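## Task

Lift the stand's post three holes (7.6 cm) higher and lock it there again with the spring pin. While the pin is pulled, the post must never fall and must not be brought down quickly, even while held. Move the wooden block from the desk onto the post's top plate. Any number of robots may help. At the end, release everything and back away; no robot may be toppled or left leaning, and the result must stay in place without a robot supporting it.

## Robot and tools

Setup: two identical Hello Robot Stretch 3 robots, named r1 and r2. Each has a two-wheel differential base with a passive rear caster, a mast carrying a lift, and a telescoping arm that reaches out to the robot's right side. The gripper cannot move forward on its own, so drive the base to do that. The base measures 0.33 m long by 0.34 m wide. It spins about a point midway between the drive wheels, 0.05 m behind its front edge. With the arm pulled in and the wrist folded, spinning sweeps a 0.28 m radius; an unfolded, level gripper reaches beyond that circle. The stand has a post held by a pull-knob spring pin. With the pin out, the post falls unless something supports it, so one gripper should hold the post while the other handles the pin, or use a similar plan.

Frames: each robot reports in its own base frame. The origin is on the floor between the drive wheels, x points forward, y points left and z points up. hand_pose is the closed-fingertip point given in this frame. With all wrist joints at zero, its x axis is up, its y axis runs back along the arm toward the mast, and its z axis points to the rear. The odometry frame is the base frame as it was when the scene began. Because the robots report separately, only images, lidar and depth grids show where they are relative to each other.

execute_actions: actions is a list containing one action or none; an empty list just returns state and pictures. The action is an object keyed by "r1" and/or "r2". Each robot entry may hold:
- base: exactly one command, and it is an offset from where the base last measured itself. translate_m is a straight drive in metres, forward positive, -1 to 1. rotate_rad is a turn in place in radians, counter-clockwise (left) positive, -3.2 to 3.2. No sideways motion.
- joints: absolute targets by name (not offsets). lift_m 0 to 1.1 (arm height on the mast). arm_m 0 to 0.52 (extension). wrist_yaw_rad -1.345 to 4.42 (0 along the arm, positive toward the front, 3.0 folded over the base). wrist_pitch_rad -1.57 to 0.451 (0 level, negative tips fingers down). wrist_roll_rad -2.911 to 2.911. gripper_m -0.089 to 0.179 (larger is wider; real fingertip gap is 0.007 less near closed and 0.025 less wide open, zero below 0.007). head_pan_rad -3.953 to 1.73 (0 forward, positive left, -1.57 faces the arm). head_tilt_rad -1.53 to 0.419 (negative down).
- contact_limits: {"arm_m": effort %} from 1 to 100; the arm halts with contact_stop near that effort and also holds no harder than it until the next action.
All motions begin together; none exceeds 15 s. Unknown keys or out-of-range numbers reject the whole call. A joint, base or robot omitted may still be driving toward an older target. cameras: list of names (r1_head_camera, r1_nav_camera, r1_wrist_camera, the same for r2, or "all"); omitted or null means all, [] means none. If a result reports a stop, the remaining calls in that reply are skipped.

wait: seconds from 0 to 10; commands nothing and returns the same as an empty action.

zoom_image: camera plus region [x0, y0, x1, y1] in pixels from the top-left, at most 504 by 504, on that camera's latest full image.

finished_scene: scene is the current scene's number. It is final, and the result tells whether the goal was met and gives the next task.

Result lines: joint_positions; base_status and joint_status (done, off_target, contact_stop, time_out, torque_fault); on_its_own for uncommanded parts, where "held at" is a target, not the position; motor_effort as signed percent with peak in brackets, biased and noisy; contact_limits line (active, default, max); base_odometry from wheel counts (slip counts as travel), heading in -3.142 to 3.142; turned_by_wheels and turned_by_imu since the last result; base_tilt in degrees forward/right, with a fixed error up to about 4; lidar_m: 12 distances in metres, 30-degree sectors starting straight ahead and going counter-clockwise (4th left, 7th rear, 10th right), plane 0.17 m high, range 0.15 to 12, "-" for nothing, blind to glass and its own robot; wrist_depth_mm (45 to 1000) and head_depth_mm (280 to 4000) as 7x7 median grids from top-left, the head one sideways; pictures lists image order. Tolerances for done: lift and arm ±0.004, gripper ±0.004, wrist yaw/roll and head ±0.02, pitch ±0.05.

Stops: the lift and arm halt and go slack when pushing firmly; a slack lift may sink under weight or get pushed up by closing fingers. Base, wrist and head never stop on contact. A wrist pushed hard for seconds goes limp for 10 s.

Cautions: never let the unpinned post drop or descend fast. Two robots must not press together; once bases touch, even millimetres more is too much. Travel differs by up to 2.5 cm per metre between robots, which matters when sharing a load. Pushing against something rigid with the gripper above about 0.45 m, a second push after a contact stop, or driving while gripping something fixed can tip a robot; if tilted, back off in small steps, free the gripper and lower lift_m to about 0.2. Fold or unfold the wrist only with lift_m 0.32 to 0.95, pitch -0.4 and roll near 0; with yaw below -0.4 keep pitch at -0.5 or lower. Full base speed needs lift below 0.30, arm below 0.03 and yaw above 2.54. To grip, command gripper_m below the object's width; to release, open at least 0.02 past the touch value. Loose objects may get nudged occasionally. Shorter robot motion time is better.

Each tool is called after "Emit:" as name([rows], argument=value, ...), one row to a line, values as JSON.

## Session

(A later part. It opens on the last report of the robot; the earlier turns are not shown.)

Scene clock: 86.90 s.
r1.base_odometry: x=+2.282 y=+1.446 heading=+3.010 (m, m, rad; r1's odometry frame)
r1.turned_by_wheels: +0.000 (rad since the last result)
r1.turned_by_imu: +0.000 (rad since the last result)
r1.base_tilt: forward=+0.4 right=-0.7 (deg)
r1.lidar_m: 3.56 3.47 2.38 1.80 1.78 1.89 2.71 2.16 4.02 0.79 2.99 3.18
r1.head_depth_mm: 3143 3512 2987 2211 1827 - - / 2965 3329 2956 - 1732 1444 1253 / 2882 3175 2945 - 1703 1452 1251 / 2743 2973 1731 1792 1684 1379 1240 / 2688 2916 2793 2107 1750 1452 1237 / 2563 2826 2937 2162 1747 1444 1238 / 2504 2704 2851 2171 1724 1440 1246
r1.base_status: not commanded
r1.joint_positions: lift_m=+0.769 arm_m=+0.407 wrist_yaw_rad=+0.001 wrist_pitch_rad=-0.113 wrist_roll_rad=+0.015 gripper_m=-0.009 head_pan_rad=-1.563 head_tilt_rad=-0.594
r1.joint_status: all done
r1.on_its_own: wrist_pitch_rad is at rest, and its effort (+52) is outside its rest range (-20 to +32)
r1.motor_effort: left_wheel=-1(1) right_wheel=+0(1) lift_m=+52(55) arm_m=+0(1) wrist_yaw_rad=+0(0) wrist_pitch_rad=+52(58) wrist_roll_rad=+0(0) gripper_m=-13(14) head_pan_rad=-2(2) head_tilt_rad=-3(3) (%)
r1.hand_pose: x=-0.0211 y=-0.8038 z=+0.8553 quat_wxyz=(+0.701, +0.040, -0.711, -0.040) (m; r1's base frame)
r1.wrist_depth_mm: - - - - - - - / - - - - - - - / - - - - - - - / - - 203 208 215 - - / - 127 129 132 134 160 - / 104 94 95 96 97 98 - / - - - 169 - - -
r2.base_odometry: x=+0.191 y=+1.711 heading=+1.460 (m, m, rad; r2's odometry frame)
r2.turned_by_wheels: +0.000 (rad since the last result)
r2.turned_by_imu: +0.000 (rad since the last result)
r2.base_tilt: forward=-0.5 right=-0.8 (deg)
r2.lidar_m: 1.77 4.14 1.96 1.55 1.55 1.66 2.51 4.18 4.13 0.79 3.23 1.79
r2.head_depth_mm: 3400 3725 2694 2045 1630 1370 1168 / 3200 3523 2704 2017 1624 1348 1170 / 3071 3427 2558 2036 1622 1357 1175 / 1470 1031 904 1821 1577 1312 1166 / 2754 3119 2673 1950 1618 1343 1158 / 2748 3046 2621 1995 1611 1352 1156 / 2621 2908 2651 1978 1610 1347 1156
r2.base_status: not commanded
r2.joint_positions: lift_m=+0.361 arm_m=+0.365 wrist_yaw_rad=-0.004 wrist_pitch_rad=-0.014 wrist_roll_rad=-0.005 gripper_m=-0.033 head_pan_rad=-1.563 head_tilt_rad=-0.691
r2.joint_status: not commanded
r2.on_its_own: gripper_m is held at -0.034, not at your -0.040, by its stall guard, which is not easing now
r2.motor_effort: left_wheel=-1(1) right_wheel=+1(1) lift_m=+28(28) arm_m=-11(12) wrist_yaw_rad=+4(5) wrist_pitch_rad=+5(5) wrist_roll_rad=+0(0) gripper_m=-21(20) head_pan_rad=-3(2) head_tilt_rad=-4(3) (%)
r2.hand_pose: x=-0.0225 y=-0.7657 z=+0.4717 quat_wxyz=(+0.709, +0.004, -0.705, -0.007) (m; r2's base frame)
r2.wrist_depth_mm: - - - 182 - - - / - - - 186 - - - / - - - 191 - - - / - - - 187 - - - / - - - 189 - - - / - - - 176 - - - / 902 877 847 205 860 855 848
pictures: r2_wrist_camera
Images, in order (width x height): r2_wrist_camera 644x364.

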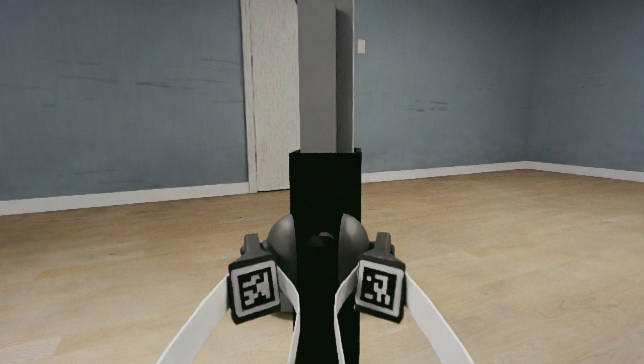

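Emit:
execute_actions([
  {"r1":{"joints":{"lift_m":0.764}},"r2":{"joints":{"gripper_m":-0.045}}},
], cameras=[])

Emit:
execute_actions([
  {"r2":{"joints":{"arm_m":0.359}}},
], cameras=["r2_wrist_camera"])

Emit:
execute_actions([
  {"r1":{"joints":{"lift_m":0.78}}},
], cameras=["r2_wrist_camera"])

Scene clock: 90.87 s.
r1.base_odometry: x=+2.282 y=+1.446 heading=+3.010 (m, m, rad; r1's odometry frame)
r1.turned_by_wheels: +0.000 (rad since the last result)
r1.turned_by_imu: +0.001 (rad since the last result)
r1.base_tilt: forward=+0.4 right=-0.7 (deg)
r1.lidar_m: 3.56 3.48 2.38 1.80 1.78 1.89 2.72 2.17 4.03 0.79 2.99 3.20
r1.head_depth_mm: 3129 3489 2988 2218 1818 - - / 2993 3368 3015 2468 1714 1457 1248 / 2862 3199 2970 - 1706 1453 1251 / 2726 2994 1721 1802 1709 1377 1244 / 2674 2945 2811 2113 1744 1448 1242 / 2601 2786 2919 2174 1739 1451 1243 / 2511 2721 2847 2191 1740 1444 1242
r1.base_status: not commanded
r1.joint_positions: lift_m=+0.764 arm_m=+0.407 wrist_yaw_rad=+0.001 wrist_pitch_rad=-0.100 wrist_roll_rad=+0.015 gripper_m=-0.009 head_pan_rad=-1.563 head_tilt_rad=-0.594
r1.joint_status: all done
r1.on_its_own: wrist_pitch_rad is at rest, and its effort (+46) is outside its rest range (-20 to +32)
r1.motor_effort: left_wheel=-1(1) right_wheel=+0(1) lift_m=+33(45) arm_m=+1(0) wrist_yaw_rad=+1(0) wrist_pitch_rad=+46(52) wrist_roll_rad=-1(0) gripper_m=-14(14) head_pan_rad=-2(2) head_tilt_rad=-3(3) (%)
r1.hand_pose: x=-0.0211 y=-0.8045 z=+0.8531 quat_wxyz=(+0.701, +0.036, -0.711, -0.036) (m; r1's base frame)
r1.wrist_depth_mm: - - - - - - - / - - - - - - - / - - - - - - - / - - 206 212 217 - - / - 126 128 130 132 146 - / - 93 93 95 96 97 - / - - - 170 - - -
r2.base_odometry: x=+0.191 y=+1.711 heading=+1.460 (m, m, rad; r2's odometry frame)
r2.turned_by_wheels: +0.000 (rad since the last result)
r2.turned_by_imu: +0.000 (rad since the last result)
r2.base_tilt: forward=-0.5 right=-0.8 (deg)
r2.lidar_m: 1.76 4.16 1.96 1.56 1.55 1.66 2.51 4.19 4.15 0.79 3.24 1.79
r2.head_depth_mm: 3338 3716 2719 2037 1641 1363 1172 / 3217 3512 2728 2047 1620 1361 1171 / 3049 3454 2556 2015 1629 1354 1177 / 1485 1050 908 1827 1572 1317 1162 / 2765 3096 2687 1965 1609 1348 1161 / 2730 3033 2640 1984 1617 1342 1152 / 2615 2905 2634 1998 1613 1347 1153
r2.base_status: not commanded
r2.joint_positions: lift_m=+0.361 arm_m=+0.365 wrist_yaw_rad=-0.004 wrist_pitch_rad=-0.014 wrist_roll_rad=-0.005 gripper_m=-0.044 head_pan_rad=-1.563 head_tilt_rad=-0.691
r2.joint_status: all done
r2.motor_effort: left_wheel=-1(1) right_wheel=+0(1) lift_m=+28(28) arm_m=-11(11) wrist_yaw_rad=+4(4) wrist_pitch_rad=+5(5) wrist_roll_rad=+0(0) gripper_m=-24(74) head_pan_rad=-1(2) head_tilt_rad=-3(3) (%)
r2.hand_pose: x=-0.0225 y=-0.7657 z=+0.4717 quat_wxyz=(+0.709, +0.004, -0.705, -0.007) (m; r2's base frame)
r2.wrist_depth_mm: - - - 182 - - - / - - - 185 - - - / - - - 191 - - - / - - - 187 - - - / - - - 189 - - - / - - - 195 - - - / 870 874 886 203 852 865 840
pictures: none
No camera images: the call's "cameras" was empty. Leave "cameras" out to get every camera's image.

Scene clock: 91.53 s.
r1.base_odometry: x=+2.282 y=+1.446 heading=+3.010 (m, m, rad; r1's odometry frame)
r1.turned_by_wheels: +0.000 (rad since the last result)
r1.turned_by_imu: +0.000 (rad since the last result)
r1.base_tilt: forward=+0.4 right=-0.7 (deg)
r1.lidar_m: 3.56 3.49 2.38 1.80 1.78 1.88 2.72 2.16 4.02 0.79 2.99 3.19
r1.head_depth_mm: 3097 3474 2974 2221 1825 - - / 3011 3320 2959 2485 1706 1451 1253 / 2858 3216 2943 - 1705 1456 1245 / 2740 2962 1726 1792 1700 1371 1245 / 2675 2953 2778 2101 1750 1448 1244 / 2594 2822 2922 2151 1730 1450 1241 / 2469 2721 2863 2186 1736 1445 1237
r1.base_status: not commanded
r1.joint_positions: lift_m=+0.764 arm_m=+0.407 wrist_yaw_rad=+0.001 wrist_pitch_rad=-0.100 wrist_roll_rad=+0.015 gripper_m=-0.009 head_pan_rad=-1.563 head_tilt_rad=-0.594
r1.joint_status: not commanded
r1.on_its_own: wrist_pitch_rad is at rest, and its effort (+46) is outside its rest range (-20 to +32)
r1.motor_effort: left_wheel=-1(1) right_wheel=-1(0) lift_m=+34(34) arm_m=+0(1) wrist_yaw_rad=-1(0) wrist_pitch_rad=+46(46) wrist_roll_rad=+0(0) gripper_m=-14(15) head_pan_rad=-2(2) head_tilt_rad=-3(3) (%)
r1.hand_pose: x=-0.0211 y=-0.8045 z=+0.8531 quat_wxyz=(+0.701, +0.036, -0.711, -0.036) (m; r1's base frame)
r1.wrist_depth_mm: - - - - - - - / - - - - - - - / - - - - - - - / - - 205 211 218 - - / - 126 128 130 133 146 - / - 93 93 94 95 97 - / - - - 169 - - -
r2.base_odometry: x=+0.191 y=+1.711 heading=+1.459 (m, m, rad; r2's odometry frame)
r2.turned_by_wheels: +0.000 (rad since the last result)
r2.turned_by_imu: +0.000 (rad since the last result)
r2.base_tilt: forward=-0.5 right=-0.8 (deg)
r2.lidar_m: 1.76 4.14 1.97 1.56 1.55 1.66 2.51 4.18 4.15 0.79 3.23 1.79
r2.head_depth_mm: 3392 3704 2702 2031 1634 1365 1168 / 3205 3568 2700 2028 1632 1362 1166 / 3109 3440 2576 2034 1618 1359 1178 / 1481 1053 910 1824 1575 1290 1163 / 2737 3144 2679 1943 1622 1349 1158 / 2711 3001 2674 1996 1616 1346 1158 / 2590 2922 2663 1987 1606 1344 1157
r2.base_status: not commanded
r2.joint_positions: lift_m=+0.361 arm_m=+0.360 wrist_yaw_rad=-0.004 wrist_pitch_rad=-0.013 wrist_roll_rad=-0.005 gripper_m=-0.041 head_pan_rad=-1.563 head_tilt_rad=-0.691
r2.joint_status: all done
r2.motor_effort: left_wheel=-1(1) right_wheel=+1(2) lift_m=+28(28) arm_m=-9(13) wrist_yaw_rad=+4(4) wrist_pitch_rad=+5(5) wrist_roll_rad=+0(0) gripper_m=-22(24) head_pan_rad=-3(2) head_tilt_rad=-3(4) (%)
r2.hand_pose: x=-0.0225 y=-0.7606 z=+0.4719 quat_wxyz=(+0.709, +0.004, -0.705, -0.006) (m; r2's base frame)
r2.wrist_depth_mm: - - - 187 - - - / - - - 190 - - - / - - - 195 - - - / - - - 192 - - - / - - - 194 - - - / - - - 202 - - - / 891 871 847 209 857 859 849
pictures: r2_wrist_camera
Images, in order (width x height): r2_wrist_camera 644x364.

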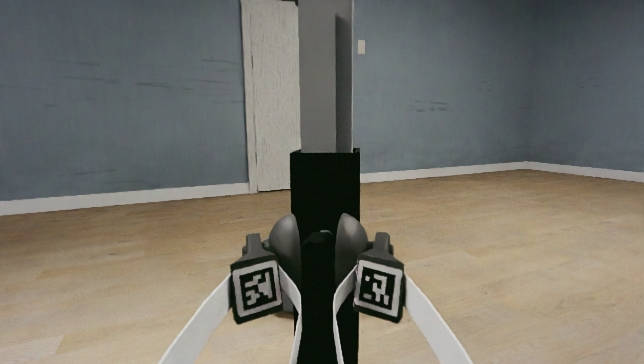

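Scene clock: 92.40 s.
r1.base_odometry: x=+2.282 y=+1.446 heading=+3.010 (m, m, rad; r1's odometry frame)
r1.turned_by_wheels: +0.000 (rad since the last result)
r1.turned_by_imu: +0.000 (rad since the last result)
r1.base_tilt: forward=+0.4 right=-0.3 (deg)
r1.lidar_m: 3.54 3.49 2.38 1.80 1.78 1.89 2.72 2.16 4.04 0.79 2.98 3.17
r1.head_depth_mm: 3119 3530 2951 2273 1872 - - / 2997 3347 2962 - 1758 1454 1253 / 2883 3215 3004 - 1695 1450 1248 / 2746 2986 1732 1781 1698 1373 1243 / 2669 2951 2764 2113 1742 1450 1247 / 2556 2849 2925 2183 1730 1448 1246 / 2473 2725 2870 2171 1737 1441 1235
r1.base_status: not commanded
r1.joint_positions: lift_m=+0.779 arm_m=+0.407 wrist_yaw_rad=+0.001 wrist_pitch_rad=-0.146 wrist_roll_rad=+0.015 gripper_m=-0.009 head_pan_rad=-1.563 head_tilt_rad=-0.594
r1.joint_status: all done
r1.on_its_own: wrist_pitch_rad is at rest, and its effort (+67) is outside its rest range (-20 to +32)
r1.motor_effort: left_wheel=-1(1) right_wheel=-1(1) lift_m=+56(56) arm_m=+0(1) wrist_yaw_rad=+0(2) wrist_pitch_rad=+67(68) wrist_roll_rad=+0(0) gripper_m=-14(15) head_pan_rad=-2(2) head_tilt_rad=-2(3) (%)
r1.hand_pose: x=-0.0211 y=-0.8019 z=+0.8568 quat_wxyz=(+0.700, +0.052, -0.710, -0.052) (m; r1's base frame)
r1.wrist_depth_mm: - - - - - - - / - - - - - - - / - - - - - - - / - - 198 202 208 - - / - 130 132 134 137 - - / 102 98 100 101 102 104 - / - - - 172 - 91 -
r2.base_odometry: x=+0.191 y=+1.711 heading=+1.459 (m, m, rad; r2's odometry frame)
r2.turned_by_wheels: +0.000 (rad since the last result)
r2.turned_by_imu: +0.000 (rad since the last result)
r2.base_tilt: forward=-0.5 right=-0.8 (deg)
r2.lidar_m: 1.76 4.16 1.96 1.56 1.55 1.66 2.50 4.19 4.11 0.79 3.23 1.79
r2.head_depth_mm: 3390 3731 2687 2055 1633 1369 1176 / 3233 3492 2703 2009 1632 1357 1167 / 3100 3398 2574 1988 1619 1351 1168 / 1471 1011 906 1828 1570 1294 1164 / 2747 3135 2653 1938 1623 1345 1160 / 2668 3005 2624 1995 1606 1344 1157 / 2609 2910 2640 2002 1609 1338 1155
r2.base_status: not commanded
r2.joint_positions: lift_m=+0.361 arm_m=+0.360 wrist_yaw_rad=-0.004 wrist_pitch_rad=-0.013 wrist_roll_rad=-0.005 gripper_m=-0.038 head_pan_rad=-1.563 head_tilt_rad=-0.691
r2.joint_status: not commanded
r2.on_its_own: gripper_m is held at -0.039, not at your -0.045, by its stall guard, which is still easing
r2.motor_effort: left_wheel=-1(2) right_wheel=+1(1) lift_m=+28(27) arm_m=-9(9) wrist_yaw_rad=+4(4) wrist_pitch_rad=+5(5) wrist_roll_rad=+0(0) gripper_m=-21(22) head_pan_rad=-1(2) head_tilt_rad=-3(4) (%)
r2.hand_pose: x=-0.0225 y=-0.7606 z=+0.4719 quat_wxyz=(+0.709, +0.004, -0.705, -0.006) (m; r2's base frame)
r2.wrist_depth_mm: - - - 187 - - - / - - - 191 - - - / - - - 196 - - - / - - - 192 - - - / - - - 195 - - - / - - - 201 - - - / 872 864 864 208 873 865 857
pictures: r2_wrist_camera
Images, in order (width x height): r2_wrist_camera 644x364.

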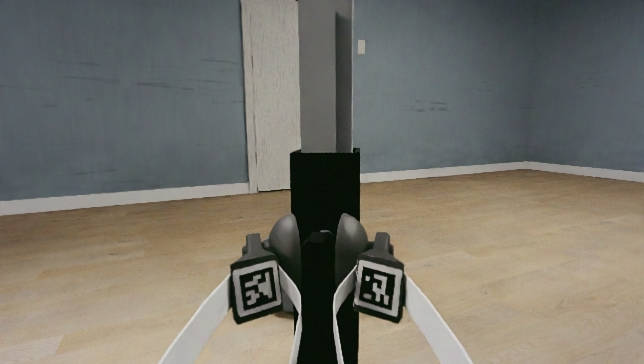

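Emit:
execute_actions([
  {"r1":{"joints":{"lift_m":0.755}},"r2":{"joints":{"gripper_m":0.055}}},
], cameras=[])

Emit:
execute_actions([
  {"r2":{"base":{"translate_m":-0.006},"joints":{"arm_m":0.388}}},
], cameras=["r2_wrist_camera"])

Emit:
execute_actions([
  {"r1":{"joints":{"lift_m":0.764}},"r2":{"joints":{"gripper_m":-0.045}}},
], cameras=["r2_wrist_camera"])

Emit:
execute_actions([
  {"r2":{"joints":{"arm_m":0.373}}},
], cameras=["r2_wrist_camera"])

Emit:
execute_actions([
  {"r1":{"joints":{"lift_m":0.776}}},
], cameras=["r2_wrist_camera"])

Scene clock: 98.63 s.
r1.base_odometry: x=+2.282 y=+1.446 heading=+3.010 (m, m, rad; r1's odometry frame)
r1.turned_by_wheels: +0.000 (rad since the last result)
r1.turned_by_imu: +0.001 (rad since the last result)
r1.base_tilt: forward=+0.4 right=-0.5 (deg)
r1.lidar_m: 3.57 3.46 2.38 1.80 1.78 1.89 2.72 2.16 4.03 0.79 2.98 3.18
r1.head_depth_mm: 3098 3510 2953 2204 1819 - - / 3029 3341 2928 2483 1711 1458 1246 / 2849 3183 2981 - 1686 1462 1246 / 2721 2952 1722 1795 1699 1376 1239 / 2695 2910 2787 2110 1743 1456 1244 / 2568 2832 2900 2171 1737 1455 1238 / 2485 2710 2869 2172 1734 1444 1240
r1.base_status: not commanded
r1.joint_positions: lift_m=+0.755 arm_m=+0.407 wrist_yaw_rad=+0.001 wrist_pitch_rad=-0.072 wrist_roll_rad=+0.015 gripper_m=-0.009 head_pan_rad=-1.563 head_tilt_rad=-0.594
r1.joint_status: all done
r1.on_its_own: wrist_pitch_rad is at rest, and its effort (+33) is outside its rest range (-20 to +32)
r1.motor_effort: left_wheel=-1(0) right_wheel=-1(1) lift_m=+30(51) arm_m=+1(0) wrist_yaw_rad=-1(2) wrist_pitch_rad=+33(67) wrist_roll_rad=+0(0) gripper_m=-14(13) head_pan_rad=-2(2) head_tilt_rad=-3(3) (%)
r1.hand_pose: x=-0.0211 y=-0.8058 z=+0.8514 quat_wxyz=(+0.702, +0.026, -0.712, -0.026) (m; r1's base frame)
r1.wrist_depth_mm: - - - - - - - / - - - - - - - / - - - - - - - / - - 212 219 225 - - / - 123 125 127 130 144 - / - 93 93 90 91 92 - / - - - 167 - - -
r2.base_odometry: x=+0.191 y=+1.711 heading=+1.459 (m, m, rad; r2's odometry frame)
r2.turned_by_wheels: +0.000 (rad since the last result)
r2.turned_by_imu: +0.000 (rad since the last result)
r2.base_tilt: forward=-0.5 right=-0.8 (deg)
r2.lidar_m: 1.76 4.15 1.96 1.56 1.55 1.67 2.52 4.19 4.16 0.79 3.22 1.80
r2.head_depth_mm: 3390 3751 2735 2046 1624 1359 1170 / 3231 3504 2718 2031 1623 1359 1169 / 3077 3376 2573 2020 1632 1354 1175 / 1492 1164 907 1827 1503 1299 1160 / 2801 3106 2648 1937 1619 1353 1159 / 2711 3011 2636 1996 1619 1339 1159 / 2596 2914 2611 2011 1602 1341 1153
r2.base_status: not commanded
r2.joint_positions: lift_m=+0.361 arm_m=+0.359 wrist_yaw_rad=-0.003 wrist_pitch_rad=-0.016 wrist_roll_rad=-0.005 gripper_m=+0.055 head_pan_rad=-1.563 head_tilt_rad=-0.691
r2.joint_status: all done
r2.motor_effort: left_wheel=-2(1) right_wheel=+2(2) lift_m=+28(28) arm_m=-4(9) wrist_yaw_rad=+3(3) wrist_pitch_rad=+6(6) wrist_roll_rad=+0(0) gripper_m=+0(80) head_pan_rad=-3(2) head_tilt_rad=-4(4) (%)
r2.hand_pose: x=-0.0223 y=-0.7601 z=+0.4712 quat_wxyz=(+0.709, +0.005, -0.705, -0.007) (m; r2's base frame)
r2.wrist_depth_mm: - - - 187 - - - / - - - 192 - - - / - - - 196 - - - / - - - 193 - - - / - - - 198 - - - / - - - 204 - - - / 876 870 877 209 866 863 883
pictures: none
No camera images: the call's "cameras" was empty. Leave "cameras" out to get every camera's image.

Scene clock: 99.93 s.
r1.base_odometry: x=+2.282 y=+1.446 heading=+3.010 (m, m, rad; r1's odometry frame)
r1.turned_by_wheels: +0.000 (rad since the last result)
r1.turned_by_imu: +0.000 (rad since the last result)
r1.base_tilt: forward=+0.5 right=-0.6 (deg)
r1.lidar_m: 3.55 3.48 2.38 1.80 1.78 1.89 2.72 2.16 4.01 0.79 3.00 3.18
r1.head_depth_mm: 3110 3499 2968 2213 1812 - - / 3029 3344 2972 2460 1705 1461 1248 / 2884 3208 2973 - 1684 1454 1247 / 2712 3036 1723 1801 1678 1373 1242 / 2659 2943 2799 2102 1752 1449 1243 / 2574 2849 2952 2169 1745 1445 1244 / 2508 2734 2859 2172 1726 1434 1233
r1.base_status: not commanded
r1.joint_positions: lift_m=+0.755 arm_m=+0.407 wrist_yaw_rad=+0.001 wrist_pitch_rad=-0.072 wrist_roll_rad=+0.015 gripper_m=-0.009 head_pan_rad=-1.563 head_tilt_rad=-0.594
r1.joint_status: not commanded
r1.on_its_own: wrist_pitch_rad is at rest, and its effort (+33) is outside its rest range (-20 to +32)
r1.motor_effort: left_wheel=-1(1) right_wheel=-1(2) lift_m=+29(29) arm_m=+0(1) wrist_yaw_rad=+0(1) wrist_pitch_rad=+33(33) wrist_roll_rad=+0(0) gripper_m=-13(14) head_pan_rad=-1(1) head_tilt_rad=-3(3) (%)
r1.hand_pose: x=-0.0211 y=-0.8058 z=+0.8514 quat_wxyz=(+0.702, +0.026, -0.712, -0.026) (m; r1's base frame)
r1.wrist_depth_mm: - - - - - - - / - - - - - - - / - - - - - - - / - - 211 219 225 - - / - 123 125 128 130 143 - / - 93 92 90 91 92 - / - - - 167 - - -
r2.base_odometry: x=+0.190 y=+1.705 heading=+1.459 (m, m, rad; r2's odometry frame)
r2.turned_by_wheels: +0.000 (rad since the last result)
r2.turned_by_imu: +0.000 (rad since the last result)
r2.base_tilt: forward=-0.5 right=-0.8 (deg)
r2.lidar_m: 1.76 4.12 1.95 1.56 1.54 1.67 2.51 4.17 4.14 0.79 3.23 1.80
r2.head_depth_mm: 3415 3704 2694 2041 1637 1358 1170 / 3211 3558 2719 2025 1630 1350 1165 / 3103 3372 2642 2023 1623 1327 1176 / 2830 1072 906 1803 1619 1315 1169 / 2781 3078 2683 1950 1610 1349 1155 / 2745 3006 2639 2012 1601 1345 1155 / 2612 2888 2638 1999 1610 1332 1160
r2.base_status: done
r2.joint_positions: lift_m=+0.361 arm_m=+0.388 wrist_yaw_rad=-0.003 wrist_pitch_rad=-0.016 wrist_roll_rad=-0.005 gripper_m=+0.055 head_pan_rad=-1.563 head_tilt_rad=-0.691
r2.joint_status: all done
r2.motor_effort: left_wheel=-1(5) right_wheel=+0(2) lift_m=+28(28) arm_m=+3(4) wrist_yaw_rad=+2(3) wrist_pitch_rad=+6(6) wrist_roll_rad=+0(0) gripper_m=+0(0) head_pan_rad=-3(2) head_tilt_rad=-4(3) (%)
r2.hand_pose: x=-0.0221 y=-0.7885 z=+0.4712 quat_wxyz=(+0.709, +0.005, -0.705, -0.007) (m; r2's base frame)
r2.wrist_depth_mm: - - - 160 - - - / - - - 163 - - - / - - - 169 - - - / - - - 163 - - - / - - - 167 - - - / - - - 136 - - - / 873 860 879 177 850 847 865
pictures: r2_wrist_camera
Images, in order (width x height): r2_wrist_camera 644x364.

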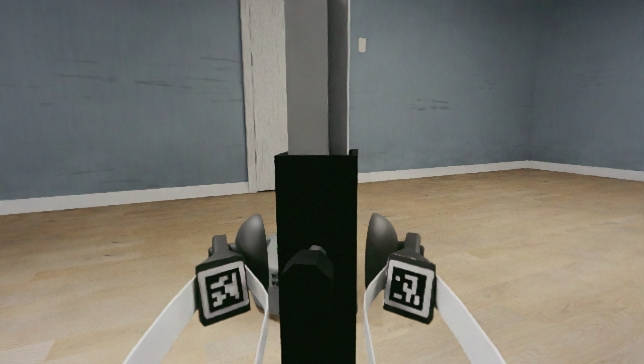

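Scene clock: 101.43 s.
r1.base_odometry: x=+2.282 y=+1.446 heading=+3.010 (m, m, rad; r1's odometry frame)
r1.turned_by_wheels: +0.000 (rad since the last result)
r1.turned_by_imu: +0.000 (rad since the last result)
r1.base_tilt: forward=+0.4 right=-0.6 (deg)
r1.lidar_m: 3.57 3.47 2.38 1.80 1.78 1.88 2.72 2.16 4.03 0.79 2.99 3.17
r1.head_depth_mm: 3141 3493 2963 2218 1815 - - / 3006 3354 2974 2480 1715 1459 1249 / 2870 3170 2966 - 1703 1464 1247 / 2707 3040 1720 1800 1697 1373 1246 / 2708 2900 2799 2104 1745 1447 1244 / 2570 2816 2943 2160 1747 1444 1236 / 2486 2725 2852 2199 1726 1449 1237
r1.base_status: not commanded
r1.joint_positions: lift_m=+0.763 arm_m=+0.407 wrist_yaw_rad=+0.001 wrist_pitch_rad=-0.099 wrist_roll_rad=+0.015 gripper_m=-0.009 head_pan_rad=-1.563 head_tilt_rad=-0.594
r1.joint_status: all done
r1.on_its_own: wrist_pitch_rad is at rest, and its effort (+45) is outside its rest range (-20 to +32)
r1.motor_effort: left_wheel=-1(1) right_wheel=-1(1) lift_m=+50(50) arm_m=+0(0) wrist_yaw_rad=-1(1) wrist_pitch_rad=+45(46) wrist_roll_rad=+0(0) gripper_m=-14(14) head_pan_rad=-2(2) head_tilt_rad=-3(3) (%)
r1.hand_pose: x=-0.0211 y=-0.8045 z=+0.8528 quat_wxyz=(+0.701, +0.036, -0.711, -0.035) (m; r1's base frame)
r1.wrist_depth_mm: - - - - - - - / - - - - - - - / - - - - - - - / - - 205 212 218 - - / - 126 128 131 133 146 - / - 97 93 94 95 96 - / - - - 169 - - -
r2.base_odometry: x=+0.190 y=+1.705 heading=+1.459 (m, m, rad; r2's odometry frame)
r2.turned_by_wheels: +0.000 (rad since the last result)
r2.turned_by_imu: +0.000 (rad since the last result)
r2.base_tilt: forward=-0.5 right=-0.9 (deg)
r2.lidar_m: 1.77 4.13 1.96 1.56 1.54 1.66 2.50 4.19 4.14 0.79 3.23 1.80
r2.head_depth_mm: 3342 3777 2700 2028 1641 1363 1168 / 3169 3535 2701 2026 1632 1354 1171 / 3110 3397 2700 2044 1625 1329 1178 / 2786 1057 909 1823 1618 1320 1166 / 2744 3134 2635 1942 1618 1344 1160 / 2723 3044 2638 1993 1612 1350 1154 / 2610 2926 2635 1993 1604 1342 1152
r2.base_status: not commanded
r2.joint_positions: lift_m=+0.361 arm_m=+0.388 wrist_yaw_rad=-0.003 wrist_pitch_rad=-0.017 wrist_roll_rad=-0.005 gripper_m=-0.044 head_pan_rad=-1.563 head_tilt_rad=-0.691
r2.joint_status: all done
r2.motor_effort: left_wheel=-2(1) right_wheel=+2(2) lift_m=+27(28) arm_m=+4(4) wrist_yaw_rad=+2(2) wrist_pitch_rad=+7(6) wrist_roll_rad=+0(0) gripper_m=-28(100) head_pan_rad=-3(4) head_tilt_rad=-4(5) (%)
r2.hand_pose: x=-0.0221 y=-0.7885 z=+0.4709 quat_wxyz=(+0.709, +0.005, -0.705, -0.007) (m; r2's base frame)
r2.wrist_depth_mm: - - - 160 - - - / - - - 164 - - - / - - - 169 - - - / - - - 164 - - - / - - - 167 - - - / - - - 135 - - - / 862 866 876 177 863 896 862
pictures: r2_wrist_camera
Images, in order (width x height): r2_wrist_camera 644x364.

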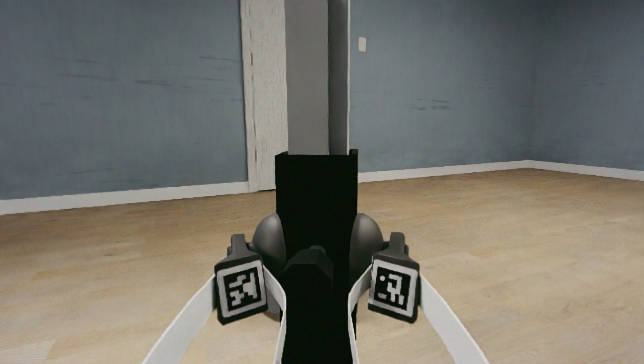

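Scene clock: 102.37 s.
r1.base_odometry: x=+2.282 y=+1.446 heading=+3.010 (m, m, rad; r1's odometry frame)
r1.turned_by_wheels: +0.000 (rad since the last result)
r1.turned_by_imu: +0.000 (rad since the last result)
r1.base_tilt: forward=+0.5 right=-0.6 (deg)
r1.lidar_m: 3.56 3.48 2.37 1.80 1.78 1.89 2.73 2.17 4.05 0.79 2.98 3.20
r1.head_depth_mm: 3143 3510 2947 2207 1823 - - / 3000 3322 2964 2487 1704 1460 1246 / 2888 3176 2959 - 1703 1455 1245 / 2692 3010 1728 1799 1675 1373 1241 / 2652 2939 2773 2118 1735 1445 1239 / 2564 2846 2906 2191 1742 1441 1235 / 2486 2739 2862 2177 1735 1454 1235
r1.base_status: not commanded
r1.joint_positions: lift_m=+0.763 arm_m=+0.407 wrist_yaw_rad=+0.001 wrist_pitch_rad=-0.099 wrist_roll_rad=+0.015 gripper_m=-0.009 head_pan_rad=-1.563 head_tilt_rad=-0.594
r1.joint_status: not commanded
r1.on_its_own: wrist_pitch_rad is at rest, and its effort (+45) is outside its rest range (-20 to +32)
r1.motor_effort: left_wheel=-1(1) right_wheel=-1(0) lift_m=+51(51) arm_m=+1(0) wrist_yaw_rad=-2(1) wrist_pitch_rad=+45(45) wrist_roll_rad=+0(0) gripper_m=-14(13) head_pan_rad=-2(2) head_tilt_rad=-3(3) (%)
r1.hand_pose: x=-0.0211 y=-0.8045 z=+0.8528 quat_wxyz=(+0.701, +0.036, -0.711, -0.035) (m; r1's base frame)
r1.wrist_depth_mm: - - - - - - - / - - - - - - - / - - - - - - - / - - 206 211 218 - - / - 126 128 131 132 147 - / - 96 93 94 95 96 - / - - - 169 - - -
r2.base_odometry: x=+0.190 y=+1.705 heading=+1.460 (m, m, rad; r2's odometry frame)
r2.turned_by_wheels: +0.000 (rad since the last result)
r2.turned_by_imu: +0.001 (rad since the last result)
r2.base_tilt: forward=-0.5 right=-0.8 (deg)
r2.lidar_m: 1.77 4.11 1.96 1.56 1.54 1.66 2.51 4.17 4.14 0.79 3.23 1.80
r2.head_depth_mm: 3326 3745 2694 2022 1637 1358 1174 / 3214 3494 2695 2031 1631 1360 1161 / 3100 3446 2674 2008 1616 1324 1173 / 2705 1033 908 1829 1620 1311 1161 / 2756 3108 2647 1931 1620 1351 1152 / 2715 3024 2630 2004 1611 1354 1162 / 2610 2899 2630 1985 1598 1339 1159
r2.base_status: not commanded
r2.joint_positions: lift_m=+0.361 arm_m=+0.374 wrist_yaw_rad=+0.002 wrist_pitch_rad=-0.013 wrist_roll_rad=-0.005 gripper_m=-0.040 head_pan_rad=-1.563 head_tilt_rad=-0.691
r2.joint_status: all done
r2.on_its_own: gripper_m is held at -0.039, not at your -0.045, by its stall guard, which is still easing; arm_m is at rest, and its effort (-16) is outside its rest range (-14 to +14)
r2.motor_effort: left_wheel=+2(2) right_wheel=-6(5) lift_m=+28(28) arm_m=-16(17) wrist_yaw_rad=-3(2) wrist_pitch_rad=+5(7) wrist_roll_rad=+0(0) gripper_m=-3(29) head_pan_rad=-3(3) head_tilt_rad=-3(4) (%)
r2.hand_pose: x=-0.0210 y=-0.7751 z=+0.4718 quat_wxyz=(+0.709, +0.006, -0.705, -0.004) (m; r2's base frame)
r2.wrist_depth_mm: - - - 172 - - - / - - - 177 - - - / - - - 182 - - - / - - - 177 - - - / - - - 181 - - - / - - - 144 - - - / 879 881 855 191 858 867 854
pictures: r2_wrist_camera
Images, in order (width x height): r2_wrist_camera 644x364.

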